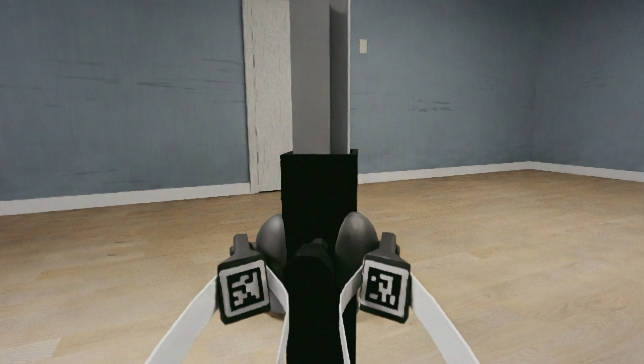

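Scene clock: 103.13 s.
r1.base_odometry: x=+2.282 y=+1.446 heading=+3.010 (m, m, rad; r1's odometry frame)
r1.turned_by_wheels: +0.000 (rad since the last result)
r1.turned_by_imu: +0.000 (rad since the last result)
r1.base_tilt: forward=+0.4 right=-0.6 (deg)
r1.lidar_m: 3.57 3.48 2.38 1.80 1.78 1.89 2.71 2.17 4.02 0.79 2.98 3.17
r1.head_depth_mm: 3146 3525 2994 2241 1866 - - / 3018 3342 2958 - 1752 1437 1246 / 2910 3210 3020 - 1698 1448 1254 / 2697 3009 1723 1793 1646 1374 1252 / 2661 2927 2774 2106 1745 1449 1240 / 2606 2830 2899 2196 1751 1438 1244 / 2484 2716 2856 2176 1729 1442 1236
r1.base_status: not commanded
r1.joint_positions: lift_m=+0.775 arm_m=+0.407 wrist_yaw_rad=+0.001 wrist_pitch_rad=-0.133 wrist_roll_rad=+0.015 gripper_m=-0.009 head_pan_rad=-1.563 head_tilt_rad=-0.594
r1.joint_status: all done
r1.on_its_own: wrist_pitch_rad is at rest, and its effort (+61) is outside its rest range (-20 to +32)
r1.motor_effort: left_wheel=-1(1) right_wheel=-1(1) lift_m=+55(55) arm_m=+1(0) wrist_yaw_rad=-2(1) wrist_pitch_rad=+61(62) wrist_roll_rad=+0(0) gripper_m=-13(15) head_pan_rad=-2(1) head_tilt_rad=-3(3) (%)
r1.hand_pose: x=-0.0211 y=-0.8027 z=+0.8562 quat_wxyz=(+0.701, +0.047, -0.710, -0.047) (m; r1's base frame)
r1.wrist_depth_mm: - - - - - - - / - - - - - - - / - - - - - - - / - - 198 205 210 - - / - 129 131 134 136 - - / 103 96 98 99 100 101 - / - - 512 172 - - -
r2.base_odometry: x=+0.190 y=+1.705 heading=+1.460 (m, m, rad; r2's odometry frame)
r2.turned_by_wheels: +0.000 (rad since the last result)
r2.turned_by_imu: +0.000 (rad since the last result)
r2.base_tilt: forward=-0.5 right=-0.8 (deg)
r2.lidar_m: 1.76 4.16 1.96 1.55 1.54 1.66 2.51 4.18 4.16 0.79 3.24 1.80
r2.head_depth_mm: 3380 3675 2728 2034 1625 1364 1166 / 3265 3529 2688 2063 1632 1361 1164 / 3036 3441 2572 2024 1641 1326 1171 / 1499 1007 904 1827 1618 1309 1158 / 2734 3120 2696 1934 1619 1344 1156 / 2751 3010 2634 1995 1624 1343 1158 / 2601 2902 2638 2007 1604 1340 1160
r2.base_status: not commanded
r2.joint_positions: lift_m=+0.361 arm_m=+0.374 wrist_yaw_rad=+0.002 wrist_pitch_rad=-0.013 wrist_roll_rad=-0.005 gripper_m=-0.035 head_pan_rad=-1.563 head_tilt_rad=-0.691
r2.joint_status: not commanded
r2.on_its_own: gripper_m is held at -0.036, not at your -0.045, by its stall guard, which is still easing; arm_m is at rest, and its effort (-16) is outside its rest range (-14 to +14)
r2.motor_effort: left_wheel=+2(2) right_wheel=-6(5) lift_m=+27(27) arm_m=-16(16) wrist_yaw_rad=-3(3) wrist_pitch_rad=+5(5) wrist_roll_rad=+0(0) gripper_m=-13(24) head_pan_rad=-3(2) head_tilt_rad=-4(4) (%)
r2.hand_pose: x=-0.0209 y=-0.7751 z=+0.4718 quat_wxyz=(+0.709, +0.006, -0.705, -0.004) (m; r2's base frame)
r2.wrist_depth_mm: - - - 171 - - - / - - - 176 - - - / - - - 181 - - - / - - - 177 - - - / - - - 179 - - - / - - - 145 - - - / 888 882 865 191 864 869 860
pictures: r2_wrist_camera
Images, in order (width x height): r2_wrist_camera 644x364.

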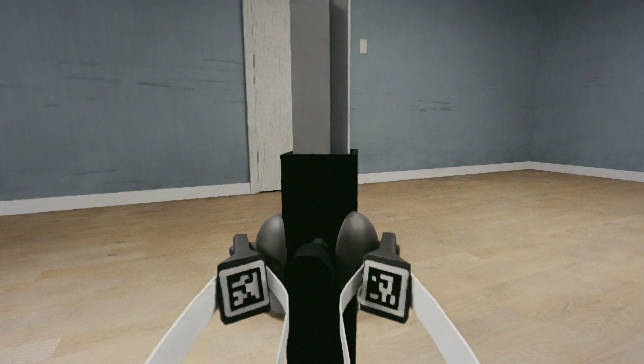

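Emit:
execute_actions([
  {"r1":{"joints":{"lift_m":0.758}},"r2":{"joints":{"gripper_m":-0.045}}},
], cameras=[])

Emit:
execute_actions([
  {"r2":{"joints":{"arm_m":0.367}}},
], cameras=["r2_wrist_camera"])

Emit:
execute_actions([
  {"r1":{"joints":{"lift_m":0.776}}},
], cameras=["r2_wrist_camera"])

Scene clock: 108.07 s.
r1.base_odometry: x=+2.282 y=+1.446 heading=+3.010 (m, m, rad; r1's odometry frame)
r1.turned_by_wheels: +0.000 (rad since the last result)
r1.turned_by_imu: +0.001 (rad since the last result)
r1.base_tilt: forward=+0.5 right=-0.6 (deg)
r1.lidar_m: 3.57 3.48 2.38 1.81 1.77 1.88 2.72 2.16 4.03 0.79 2.99 3.18
r1.head_depth_mm: 3119 3498 2952 2218 1809 - - / 3031 3380 2965 2466 1710 1463 1252 / 2901 3227 2981 - 1697 1453 1249 / 2685 3029 1725 1796 1663 1372 1243 / 2677 2931 2761 2115 1741 1450 1249 / 2622 2842 2904 2182 1743 1448 1245 / 2489 2723 2883 2197 1742 1441 1236
r1.base_status: not commanded
r1.joint_positions: lift_m=+0.758 arm_m=+0.407 wrist_yaw_rad=+0.001 wrist_pitch_rad=-0.082 wrist_roll_rad=+0.015 gripper_m=-0.009 head_pan_rad=-1.563 head_tilt_rad=-0.594
r1.joint_status: all done
r1.on_its_own: wrist_pitch_rad is at rest, and its effort (+38) is outside its rest range (-20 to +32)
r1.motor_effort: left_wheel=-1(1) right_wheel=-1(1) lift_m=+31(47) arm_m=+0(1) wrist_yaw_rad=+1(0) wrist_pitch_rad=+38(61) wrist_roll_rad=+0(0) gripper_m=-16(15) head_pan_rad=-2(2) head_tilt_rad=-3(3) (%)
r1.hand_pose: x=-0.0211 y=-0.8053 z=+0.8518 quat_wxyz=(+0.702, +0.030, -0.711, -0.029) (m; r1's base frame)
r1.wrist_depth_mm: - - - - - - - / - - - - - - - / - - - - - - - / - - 209 216 221 - - / - 124 126 128 131 145 - / - 94 92 91 92 93 - / - - - 169 - - -
r2.base_odometry: x=+0.190 y=+1.705 heading=+1.460 (m, m, rad; r2's odometry frame)
r2.turned_by_wheels: +0.000 (rad since the last result)
r2.turned_by_imu: +0.001 (rad since the last result)
r2.base_tilt: forward=-0.5 right=-0.9 (deg)
r2.lidar_m: 1.76 4.17 1.96 1.56 1.54 1.66 2.51 4.18 4.13 0.79 3.25 1.80
r2.head_depth_mm: 3385 3725 2670 2035 1654 1372 1172 / 3245 3543 2676 2045 1624 1349 1168 / 3106 3415 2669 2030 1622 1331 1175 / 2774 1070 910 1823 1611 1317 1154 / 2774 3142 2648 1934 1616 1355 1163 / 2747 2990 2619 2015 1623 1341 1158 / 2599 2898 2639 1983 1611 1348 1150
r2.base_status: not commanded
r2.joint_positions: lift_m=+0.361 arm_m=+0.374 wrist_yaw_rad=+0.002 wrist_pitch_rad=-0.013 wrist_roll_rad=-0.005 gripper_m=-0.044 head_pan_rad=-1.563 head_tilt_rad=-0.691
r2.joint_status: all done
r2.motor_effort: left_wheel=+3(2) right_wheel=-5(5) lift_m=+27(27) arm_m=-14(14) wrist_yaw_rad=-4(4) wrist_pitch_rad=+5(5) wrist_roll_rad=+0(0) gripper_m=-27(99) head_pan_rad=-3(3) head_tilt_rad=-4(3) (%)
r2.hand_pose: x=-0.0208 y=-0.7750 z=+0.4718 quat_wxyz=(+0.709, +0.006, -0.705, -0.004) (m; r2's base frame)
r2.wrist_depth_mm: - - - 171 - - - / - - - 176 - - - / - - - 180 - - - / - - - 177 - - - / - - - 180 - - - / - - - 145 - - - / 895 903 858 192 874 849 876
pictures: none
No camera images: the call's "cameras" was empty. Leave "cameras" out to get every camera's image.

Scene clock: 108.90 s.
r1.base_odometry: x=+2.282 y=+1.446 heading=+3.010 (m, m, rad; r1's odometry frame)
r1.turned_by_wheels: +0.000 (rad since the last result)
r1.turned_by_imu: +0.000 (rad since the last result)
r1.base_tilt: forward=+0.4 right=-0.4 (deg)
r1.lidar_m: 3.57 3.47 2.38 1.79 1.78 1.89 2.72 2.17 4.00 0.79 2.99 3.20
r1.head_depth_mm: 3123 3509 2982 2249 1816 - - / 3006 3371 2956 2451 1712 1456 1244 / 2889 3176 2951 - 1699 1454 1240 / 2723 3046 1739 1796 1686 1378 1244 / 2674 2914 2819 2099 1745 1458 1246 / 2590 2826 2898 2164 1743 1444 1245 / 2496 2732 2826 2177 1737 1441 1236
r1.base_status: not commanded
r1.joint_positions: lift_m=+0.758 arm_m=+0.407 wrist_yaw_rad=+0.001 wrist_pitch_rad=-0.100 wrist_roll_rad=+0.015 gripper_m=-0.009 head_pan_rad=-1.563 head_tilt_rad=-0.594
r1.joint_status: not commanded
r1.on_its_own: wrist_pitch_rad is at rest, and its effort (+46) is outside its rest range (-20 to +32)
r1.motor_effort: left_wheel=-1(1) right_wheel=-1(1) lift_m=+34(33) arm_m=+0(1) wrist_yaw_rad=+0(2) wrist_pitch_rad=+46(49) wrist_roll_rad=+0(0) gripper_m=-14(15) head_pan_rad=-1(2) head_tilt_rad=-3(3) (%)
r1.hand_pose: x=-0.0211 y=-0.8045 z=+0.8472 quat_wxyz=(+0.701, +0.036, -0.711, -0.035) (m; r1's base frame)
r1.wrist_depth_mm: - - - - - - - / - - - - - - - / - - - - - - - / - - 205 211 218 - - / - 126 128 131 132 147 - / - 97 93 94 95 96 - / - - - 169 - - -
r2.base_odometry: x=+0.190 y=+1.705 heading=+1.460 (m, m, rad; r2's odometry frame)
r2.turned_by_wheels: +0.000 (rad since the last result)
r2.turned_by_imu: +0.000 (rad since the last result)
r2.base_tilt: forward=-0.5 right=-0.9 (deg)
r2.lidar_m: 1.77 4.15 1.97 1.56 1.55 1.66 2.50 4.18 4.14 0.79 3.22 1.80
r2.head_depth_mm: 3390 3704 2684 2028 1638 1366 1170 / 3223 3570 2691 2027 1636 1365 1165 / 3073 3406 2679 2039 1626 1341 1176 / 2768 1071 918 1830 1571 1313 1165 / 2772 3129 2659 1929 1609 1351 1156 / 2743 3008 2662 1992 1618 1343 1158 / 2608 2894 2630 1995 1604 1344 1160
r2.base_status: not commanded
r2.joint_positions: lift_m=+0.361 arm_m=+0.368 wrist_yaw_rad=+0.005 wrist_pitch_rad=-0.012 wrist_roll_rad=-0.005 gripper_m=-0.039 head_pan_rad=-1.563 head_tilt_rad=-0.692
r2.joint_status: all done
r2.on_its_own: gripper_m is held at -0.039, not at your -0.045, by its stall guard, which is still easing
r2.motor_effort: left_wheel=+2(3) right_wheel=-4(5) lift_m=+28(27) arm_m=-11(16) wrist_yaw_rad=-7(6) wrist_pitch_rad=+5(5) wrist_roll_rad=+0(0) gripper_m=-5(27) head_pan_rad=-1(2) head_tilt_rad=-4(4) (%)
r2.hand_pose: x=-0.0202 y=-0.7688 z=+0.4721 quat_wxyz=(+0.709, +0.006, -0.705, -0.003) (m; r2's base frame)
r2.wrist_depth_mm: - - - 177 - - - / - - - 181 - - - / - - - 187 - - - / - - - 184 - - - / - - - 187 - - - / - - - 171 - - - / 886 872 853 200 857 856 871
pictures: r2_wrist_camera
Images, in order (width x height): r2_wrist_camera 644x364.

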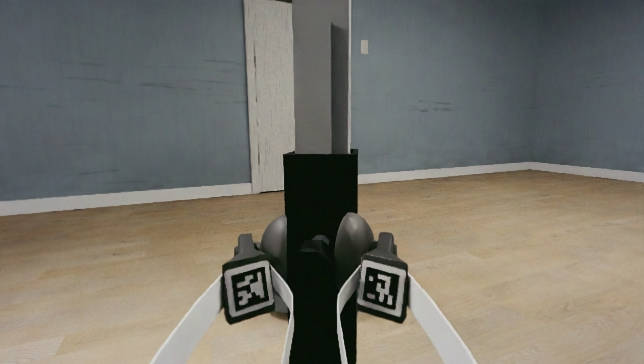

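Scene clock: 109.80 s.
r1.base_odometry: x=+2.282 y=+1.446 heading=+3.010 (m, m, rad; r1's odometry frame)
r1.turned_by_wheels: +0.000 (rad since the last result)
r1.turned_by_imu: +0.000 (rad since the last result)
r1.base_tilt: forward=+0.4 right=-0.5 (deg)
r1.lidar_m: 3.57 3.48 2.38 1.80 1.78 1.89 2.72 2.17 4.01 0.79 3.00 3.20
r1.head_depth_mm: 3127 3501 3002 2263 1867 - - / 3013 3355 2973 - 1748 1450 1245 / 2885 3190 3025 - 1697 1456 1247 / 2703 3030 1744 1790 1644 1375 1249 / 2674 2954 2774 2096 1732 1447 1241 / 2559 2837 2895 2183 1733 1443 1237 / 2512 2714 2846 2185 1744 1443 1239
r1.base_status: not commanded
r1.joint_positions: lift_m=+0.775 arm_m=+0.407 wrist_yaw_rad=+0.001 wrist_pitch_rad=-0.133 wrist_roll_rad=+0.015 gripper_m=-0.009 head_pan_rad=-1.563 head_tilt_rad=-0.594
r1.joint_status: all done
r1.on_its_own: wrist_pitch_rad is at rest, and its effort (+61) is outside its rest range (-20 to +32)
r1.motor_effort: left_wheel=-1(1) right_wheel=-1(0) lift_m=+55(58) arm_m=+1(1) wrist_yaw_rad=-1(1) wrist_pitch_rad=+61(63) wrist_roll_rad=+0(0) gripper_m=-15(15) head_pan_rad=-2(2) head_tilt_rad=-3(3) (%)
r1.hand_pose: x=-0.0211 y=-0.8027 z=+0.8562 quat_wxyz=(+0.701, +0.047, -0.710, -0.047) (m; r1's base frame)
r1.wrist_depth_mm: - - - - - - - / - - - - - - - / - - - - - - - / - - 200 204 210 - - / - 129 131 133 136 - - / 103 97 98 99 100 101 - / - - 540 173 - - -
r2.base_odometry: x=+0.190 y=+1.705 heading=+1.460 (m, m, rad; r2's odometry frame)
r2.turned_by_wheels: +0.000 (rad since the last result)
r2.turned_by_imu: +0.000 (rad since the last result)
r2.base_tilt: forward=-0.5 right=-0.8 (deg)
r2.lidar_m: 1.77 4.15 1.96 1.55 1.54 1.66 2.51 4.18 4.14 0.79 3.22 1.80
r2.head_depth_mm: 3383 3735 2684 2019 1629 1361 1174 / 3215 3567 2726 2021 1629 1352 1163 / 3090 3387 2555 2035 1617 1341 1179 / 1506 1010 903 1820 1578 1311 1168 / 2744 3126 2619 1951 1618 1352 1153 / 2691 3015 2648 1993 1614 1343 1161 / 2629 2875 2663 1989 1609 1337 1157
r2.base_status: not commanded
r2.joint_positions: lift_m=+0.361 arm_m=+0.368 wrist_yaw_rad=+0.005 wrist_pitch_rad=-0.012 wrist_roll_rad=-0.005 gripper_m=-0.035 head_pan_rad=-1.563 head_tilt_rad=-0.692
r2.joint_status: not commanded
r2.on_its_own: gripper_m is held at -0.036, not at your -0.045, by its stall guard, which is still easing
r2.motor_effort: left_wheel=+2(2) right_wheel=-4(4) lift_m=+28(27) arm_m=-11(11) wrist_yaw_rad=-6(6) wrist_pitch_rad=+5(5) wrist_roll_rad=+0(0) gripper_m=-22(23) head_pan_rad=-2(3) head_tilt_rad=-3(3) (%)
r2.hand_pose: x=-0.0202 y=-0.7688 z=+0.4721 quat_wxyz=(+0.709, +0.006, -0.705, -0.003) (m; r2's base frame)
r2.wrist_depth_mm: - - - 177 - - - / - - - 182 - - - / - - - 187 - - - / - - - 184 - - - / - - - 187 - - - / - - - 193 - - - / 874 864 861 200 854 884 869
pictures: r2_wrist_camera
Images, in order (width x height): r2_wrist_camera 644x364.

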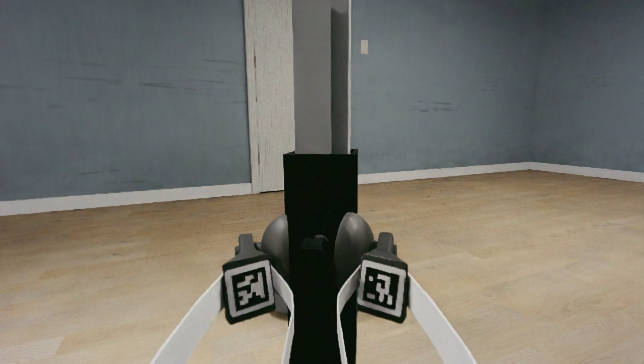

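Emit:
execute_actions([
  {"r1":{"joints":{"lift_m":0.752}},"r2":{"joints":{"gripper_m":0.07,"arm_m":0.29}}},
], cameras=[])

Emit:
execute_actions([
  {"r2":{"base":{"rotate_rad":-0.12}}},
], cameras=[])

Emit:
execute_actions([
  {"r2":{"base":{"translate_m":0.094},"joints":{"lift_m":0.358}}},
], cameras=[])

Emit:
execute_actions([
  {"r2":{"joints":{"arm_m":0.35}}},
], cameras=["r2_wrist_camera"])

Scene clock: 120.10 s.
r1.base_odometry: x=+2.282 y=+1.446 heading=+3.010 (m, m, rad; r1's odometry frame)
r1.turned_by_wheels: +0.000 (rad since the last result)
r1.turned_by_imu: +0.001 (rad since the last result)
r1.base_tilt: forward=+0.6 right=-0.5 (deg)
r1.lidar_m: 3.58 3.47 2.37 1.80 1.78 1.89 2.73 2.15 4.02 0.79 3.00 3.19
r1.head_depth_mm: 3161 3493 3006 2231 1818 - - / 3016 3350 2980 2417 1704 1463 1244 / 2925 3206 2971 - 1705 1453 1251 / 2700 3025 1740 1794 1682 1374 1238 / 2692 2938 2789 2107 1736 1449 1250 / 2586 2837 2933 2202 1737 1444 1242 / 2496 2727 2830 2170 1735 1451 1240
r1.base_status: not commanded
r1.joint_positions: lift_m=+0.752 arm_m=+0.407 wrist_yaw_rad=+0.001 wrist_pitch_rad=-0.062 wrist_roll_rad=+0.015 gripper_m=-0.009 head_pan_rad=-1.563 head_tilt_rad=-0.594
r1.joint_status: all done
r1.motor_effort: left_wheel=-1(1) right_wheel=+0(1) lift_m=+28(48) arm_m=+0(0) wrist_yaw_rad=+0(1) wrist_pitch_rad=+28(61) wrist_roll_rad=+0(0) gripper_m=-15(15) head_pan_rad=-2(2) head_tilt_rad=-3(3) (%)
r1.hand_pose: x=-0.0211 y=-0.8062 z=+0.8511 quat_wxyz=(+0.702, +0.023, -0.712, -0.022) (m; r1's base frame)
r1.wrist_depth_mm: - - - - - - - / - - - - - - - / - - - - - - - / - - 216 221 230 - - / - 122 124 126 128 143 - / - 92 92 93 89 90 - / - - - 166 - - -
r2.base_odometry: x=+0.190 y=+1.705 heading=+1.459 (m, m, rad; r2's odometry frame)
r2.turned_by_wheels: +0.000 (rad since the last result)
r2.turned_by_imu: +0.000 (rad since the last result)
r2.base_tilt: forward=-0.5 right=-0.8 (deg)
r2.lidar_m: 1.77 4.15 1.96 1.56 1.54 1.66 2.51 4.18 4.15 0.79 3.24 1.80
r2.head_depth_mm: 3382 3647 2713 2040 1638 1364 1164 / 3226 3508 2724 2022 1632 1357 1166 / 3070 3380 2680 2008 1623 1423 1158 / 2798 1067 909 1810 1575 1324 1159 / 2745 3149 2633 1942 1619 1350 1160 / 2699 3007 2596 2006 1612 1354 1159 / 2625 2894 2665 1993 1614 1346 1156
r2.base_status: not commanded
r2.joint_positions: lift_m=+0.361 arm_m=+0.290 wrist_yaw_rad=+0.003 wrist_pitch_rad=-0.016 wrist_roll_rad=-0.005 gripper_m=+0.070 head_pan_rad=-1.563 head_tilt_rad=-0.692
r2.joint_status: all done
r2.motor_effort: left_wheel=-1(2) right_wheel=+0(4) lift_m=+28(28) arm_m=-3(9) wrist_yaw_rad=-4(10) wrist_pitch_rad=+6(6) wrist_roll_rad=+0(0) gripper_m=+0(81) head_pan_rad=-2(3) head_tilt_rad=-4(4) (%)
r2.hand_pose: x=-0.0208 y=-0.6911 z=+0.4712 quat_wxyz=(+0.709, +0.007, -0.705, -0.005) (m; r2's base frame)
r2.wrist_depth_mm: - - - - - - - / - - - - - - - / - - - - - - - / - - - 266 - - - / - - - 273 - - - / - - - - - - - / 888 868 864 787 849 864 853
pictures: none
No camera images: the call's "cameras" was empty. Leave "cameras" out to get every camera's image.

Scene clock: 121.10 s.
r1.base_odometry: x=+2.282 y=+1.446 heading=+3.010 (m, m, rad; r1's odometry frame)
r1.turned_by_wheels: +0.000 (rad since the last result)
r1.turned_by_imu: +0.000 (rad since the last result)
r1.base_tilt: forward=+0.5 right=-0.6 (deg)
r1.lidar_m: 3.56 3.47 2.37 1.80 1.77 1.89 2.71 2.15 4.03 0.79 2.99 3.20
r1.head_depth_mm: 3146 3516 2994 2227 1813 - - / 3016 3309 2977 2448 1701 1467 1246 / 2944 3188 2976 - 1703 1457 1246 / 2747 3028 1720 1329 1700 1375 1242 / 2679 2923 2786 2033 1753 1453 1242 / 2567 2833 2940 2170 1738 1447 1245 / 2491 2710 2828 2166 1743 1443 1246
r1.base_status: not commanded
r1.joint_positions: lift_m=+0.752 arm_m=+0.407 wrist_yaw_rad=+0.001 wrist_pitch_rad=-0.062 wrist_roll_rad=+0.015 gripper_m=-0.009 head_pan_rad=-1.563 head_tilt_rad=-0.594
r1.joint_status: not commanded
r1.motor_effort: left_wheel=-1(1) right_wheel=+0(1) lift_m=+29(29) arm_m=+1(0) wrist_yaw_rad=+0(0) wrist_pitch_rad=+28(28) wrist_roll_rad=+0(0) gripper_m=-14(14) head_pan_rad=-2(2) head_tilt_rad=-3(3) (%)
r1.hand_pose: x=-0.0211 y=-0.8062 z=+0.8511 quat_wxyz=(+0.702, +0.023, -0.712, -0.022) (m; r1's base frame)
r1.wrist_depth_mm: - - - - - - - / - - - - - - - / - - - - - - - / - - 215 222 229 - - / - 122 124 126 129 143 - / - 92 92 93 90 90 - / - - 604 167 - - -
r2.base_odometry: x=+0.190 y=+1.705 heading=+1.340 (m, m, rad; r2's odometry frame)
r2.turned_by_wheels: -0.120 (rad since the last result)
r2.turned_by_imu: -0.122 (rad since the last result)
r2.base_tilt: forward=-0.4 right=-0.8 (deg)
r2.lidar_m: 1.76 4.61 2.18 1.59 1.55 1.60 2.19 4.18 4.36 0.79 3.23 3.37
r2.head_depth_mm: 3860 - 2695 2033 1625 1355 1171 / 3571 3770 2685 2025 1633 1368 1165 / 3312 3648 2700 2020 1639 1422 1162 / 3142 3439 2557 2014 1629 1311 1162 / 2855 1542 905 1818 1536 1313 1159 / 2725 3049 2641 1939 1622 1356 1156 / 2657 2943 2628 1991 1613 1344 1158
r2.base_status: done
r2.joint_positions: lift_m=+0.361 arm_m=+0.290 wrist_yaw_rad=+0.002 wrist_pitch_rad=-0.016 wrist_roll_rad=-0.005 gripper_m=+0.070 head_pan_rad=-1.563 head_tilt_rad=-0.692
r2.joint_status: not commanded
r2.motor_effort: left_wheel=+1(6) right_wheel=-1(5) lift_m=+27(27) arm_m=-3(3) wrist_yaw_rad=-4(3) wrist_pitch_rad=+6(6) wrist_roll_rad=+0(0) gripper_m=+0(0) head_pan_rad=-3(3) head_tilt_rad=-4(4) (%)
r2.hand_pose: x=-0.0209 y=-0.6910 z=+0.4712 quat_wxyz=(+0.709, +0.007, -0.705, -0.005) (m; r2's base frame)
r2.wrist_depth_mm: - - - - - - - / - - - - - - - / - - - - - - - / - - 283 - - - - / - - 283 - - - - / - - - - - - - / 863 887 283 868 868 870 842
pictures: none
No camera images: the call's "cameras" was empty. Leave "cameras" out to get every camera's image.

Scene clock: 123.27 s.
r1.base_odometry: x=+2.282 y=+1.446 heading=+3.010 (m, m, rad; r1's odometry frame)
r1.turned_by_wheels: +0.000 (rad since the last result)
r1.turned_by_imu: +0.000 (rad since the last result)
r1.base_tilt: forward=+0.5 right=-0.7 (deg)
r1.lidar_m: 3.56 3.48 2.38 1.80 1.78 1.89 2.71 2.17 4.04 0.79 2.99 3.20
r1.head_depth_mm: 3145 3483 2986 2213 1822 - - / 3018 3375 2960 2415 1717 1461 1252 / 2841 3161 2817 - 1708 1456 1250 / 2808 3054 1731 1829 1701 1376 1247 / 2682 2957 2936 2187 1742 1450 1237 / 2578 2853 2944 2183 1736 1449 1239 / 2483 2722 2837 2192 1738 1440 1240
r1.base_status: not commanded
r1.joint_positions: lift_m=+0.752 arm_m=+0.407 wrist_yaw_rad=+0.001 wrist_pitch_rad=-0.062 wrist_roll_rad=+0.015 gripper_m=-0.009 head_pan_rad=-1.563 head_tilt_rad=-0.594
r1.joint_status: not commanded
r1.motor_effort: left_wheel=-1(1) right_wheel=+0(1) lift_m=+29(29) arm_m=+1(0) wrist_yaw_rad=+0(0) wrist_pitch_rad=+28(28) wrist_roll_rad=-1(0) gripper_m=-14(14) head_pan_rad=-2(2) head_tilt_rad=-3(3) (%)
r1.hand_pose: x=-0.0211 y=-0.8062 z=+0.8511 quat_wxyz=(+0.702, +0.023, -0.712, -0.022) (m; r1's base frame)
r1.wrist_depth_mm: - - - - - - - / - - - - - - - / - - - - - - - / - - 215 221 228 - - / - 121 124 126 128 143 - / - 92 92 93 89 90 - / - - - 167 - - -
r2.base_odometry: x=+0.212 y=+1.797 heading=+1.340 (m, m, rad; r2's odometry frame)
r2.turned_by_wheels: +0.000 (rad since the last result)
r2.turned_by_imu: +0.000 (rad since the last result)
r2.base_tilt: forward=-0.5 right=-0.9 (deg)
r2.lidar_m: 1.68 4.51 2.24 1.64 1.60 1.65 2.26 4.26 4.43 0.79 3.17 3.31
r2.head_depth_mm: 3724 - 2697 2019 1631 1371 1165 / 3463 3677 2715 2016 1627 1363 1166 / 3293 3610 2688 2019 1621 1431 1166 / 3057 3322 908 1832 1614 1304 1160 / 1475 3039 2568 1860 1616 1348 1157 / 2743 3075 2625 2005 1613 1343 1163 / 2643 2892 2668 2007 1598 1349 1151
r2.base_status: done
r2.joint_positions: lift_m=+0.358 arm_m=+0.290 wrist_yaw_rad=+0.002 wrist_pitch_rad=-0.016 wrist_roll_rad=-0.005 gripper_m=+0.070 head_pan_rad=-1.563 head_tilt_rad=-0.692
r2.joint_status: all done
r2.motor_effort: left_wheel=+1(5) right_wheel=-2(2) lift_m=+16(24) arm_m=-3(3) wrist_yaw_rad=-3(4) wrist_pitch_rad=+6(6) wrist_roll_rad=+0(0) gripper_m=+0(1) head_pan_rad=-3(2) head_tilt_rad=-4(5) (%)
r2.hand_pose: x=-0.0209 y=-0.6910 z=+0.4688 quat_wxyz=(+0.709, +0.007, -0.705, -0.005) (m; r2's base frame)
r2.wrist_depth_mm: - - - - - - - / - - - - - - - / - - - - - - - / - - - 262 - - - / - - - 269 - - - / - - 973 277 - - - / 886 885 867 775 838 857 867
pictures: none
No camera images: the call's "cameras" was empty. Leave "cameras" out to get every camera's image.

Scene clock: 124.87 s.
r1.base_odometry: x=+2.282 y=+1.446 heading=+3.010 (m, m, rad; r1's odometry frame)
r1.turned_by_wheels: +0.000 (rad since the last result)
r1.turned_by_imu: +0.000 (rad since the last result)
r1.base_tilt: forward=+0.4 right=-0.5 (deg)
r1.lidar_m: 3.53 3.48 2.38 1.80 1.78 1.88 2.72 2.16 4.03 0.80 2.99 3.17
r1.head_depth_mm: 3134 3494 2962 2202 1813 - - / 3059 3333 2967 2429 1704 1456 1247 / 2886 3194 2798 - 1685 1453 1247 / 2773 3097 1716 1820 1687 1374 1245 / 2693 2963 2952 2187 1741 1450 1245 / 2581 2781 2923 2192 1730 1445 1243 / 2491 2682 2883 2162 1740 1436 1239
r1.base_status: not commanded
r1.joint_positions: lift_m=+0.752 arm_m=+0.407 wrist_yaw_rad=+0.001 wrist_pitch_rad=-0.062 wrist_roll_rad=+0.015 gripper_m=-0.009 head_pan_rad=-1.563 head_tilt_rad=-0.594
r1.joint_status: not commanded
r1.motor_effort: left_wheel=-1(1) right_wheel=+0(1) lift_m=+28(29) arm_m=+1(1) wrist_yaw_rad=-1(0) wrist_pitch_rad=+28(28) wrist_roll_rad=+0(0) gripper_m=-15(14) head_pan_rad=-2(2) head_tilt_rad=-3(3) (%)
r1.hand_pose: x=-0.0211 y=-0.8062 z=+0.8511 quat_wxyz=(+0.702, +0.023, -0.712, -0.022) (m; r1's base frame)
r1.wrist_depth_mm: - - - - - - - / - - - - - - - / - - - - - - - / - - 215 222 228 - - / - 121 124 126 128 143 - / - 92 92 93 89 90 - / - - - 167 - - -
r2.base_odometry: x=+0.212 y=+1.797 heading=+1.340 (m, m, rad; r2's odometry frame)
r2.turned_by_wheels: +0.000 (rad since the last result)
r2.turned_by_imu: +0.000 (rad since the last result)
r2.base_tilt: forward=-0.4 right=-0.8 (deg)
r2.lidar_m: 1.67 4.51 2.25 1.64 1.60 1.64 2.26 4.25 4.41 0.79 3.18 3.30
r2.head_depth_mm: 3756 - 2698 2043 1636 1366 1163 / 3532 3737 2712 2047 1627 1358 1169 / 3297 3575 2680 2021 1634 1369 1173 / 3088 3302 910 1823 1622 1289 1164 / 1475 3108 2525 1857 1628 1354 1158 / 2756 3053 2641 1994 1612 1345 1163 / 2627 2938 2637 2000 1612 1336 1160
r2.base_status: not commanded
r2.joint_positions: lift_m=+0.358 arm_m=+0.350 wrist_yaw_rad=+0.002 wrist_pitch_rad=-0.016 wrist_roll_rad=-0.005 gripper_m=+0.070 head_pan_rad=-1.563 head_tilt_rad=-0.692
r2.joint_status: all done
r2.motor_effort: left_wheel=+0(0) right_wheel=-2(1) lift_m=+16(16) arm_m=+3(4) wrist_yaw_rad=-3(3) wrist_pitch_rad=+6(6) wrist_roll_rad=+0(0) gripper_m=+0(0) head_pan_rad=-4(2) head_tilt_rad=-4(3) (%)
r2.hand_pose: x=-0.0209 y=-0.7505 z=+0.4688 quat_wxyz=(+0.709, +0.007, -0.705, -0.005) (m; r2's base frame)
r2.wrist_depth_mm: - - - 192 - - - / - - - 198 - - - / - - - 201 - - - / - - - 200 - - - / - - - 203 - - - / - - 933 211 - - - / 872 866 857 218 859 861 842
pictures: r2_wrist_camera
Images, in order (width x height): r2_wrist_camera 644x364.

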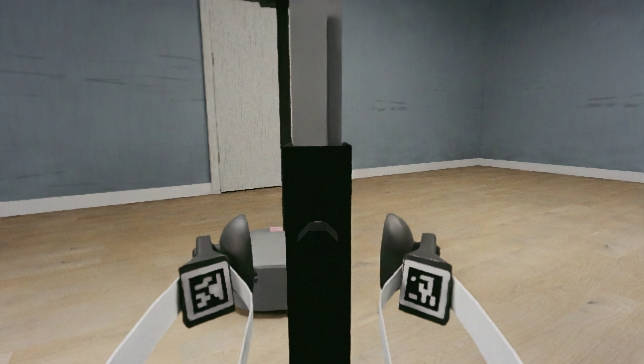

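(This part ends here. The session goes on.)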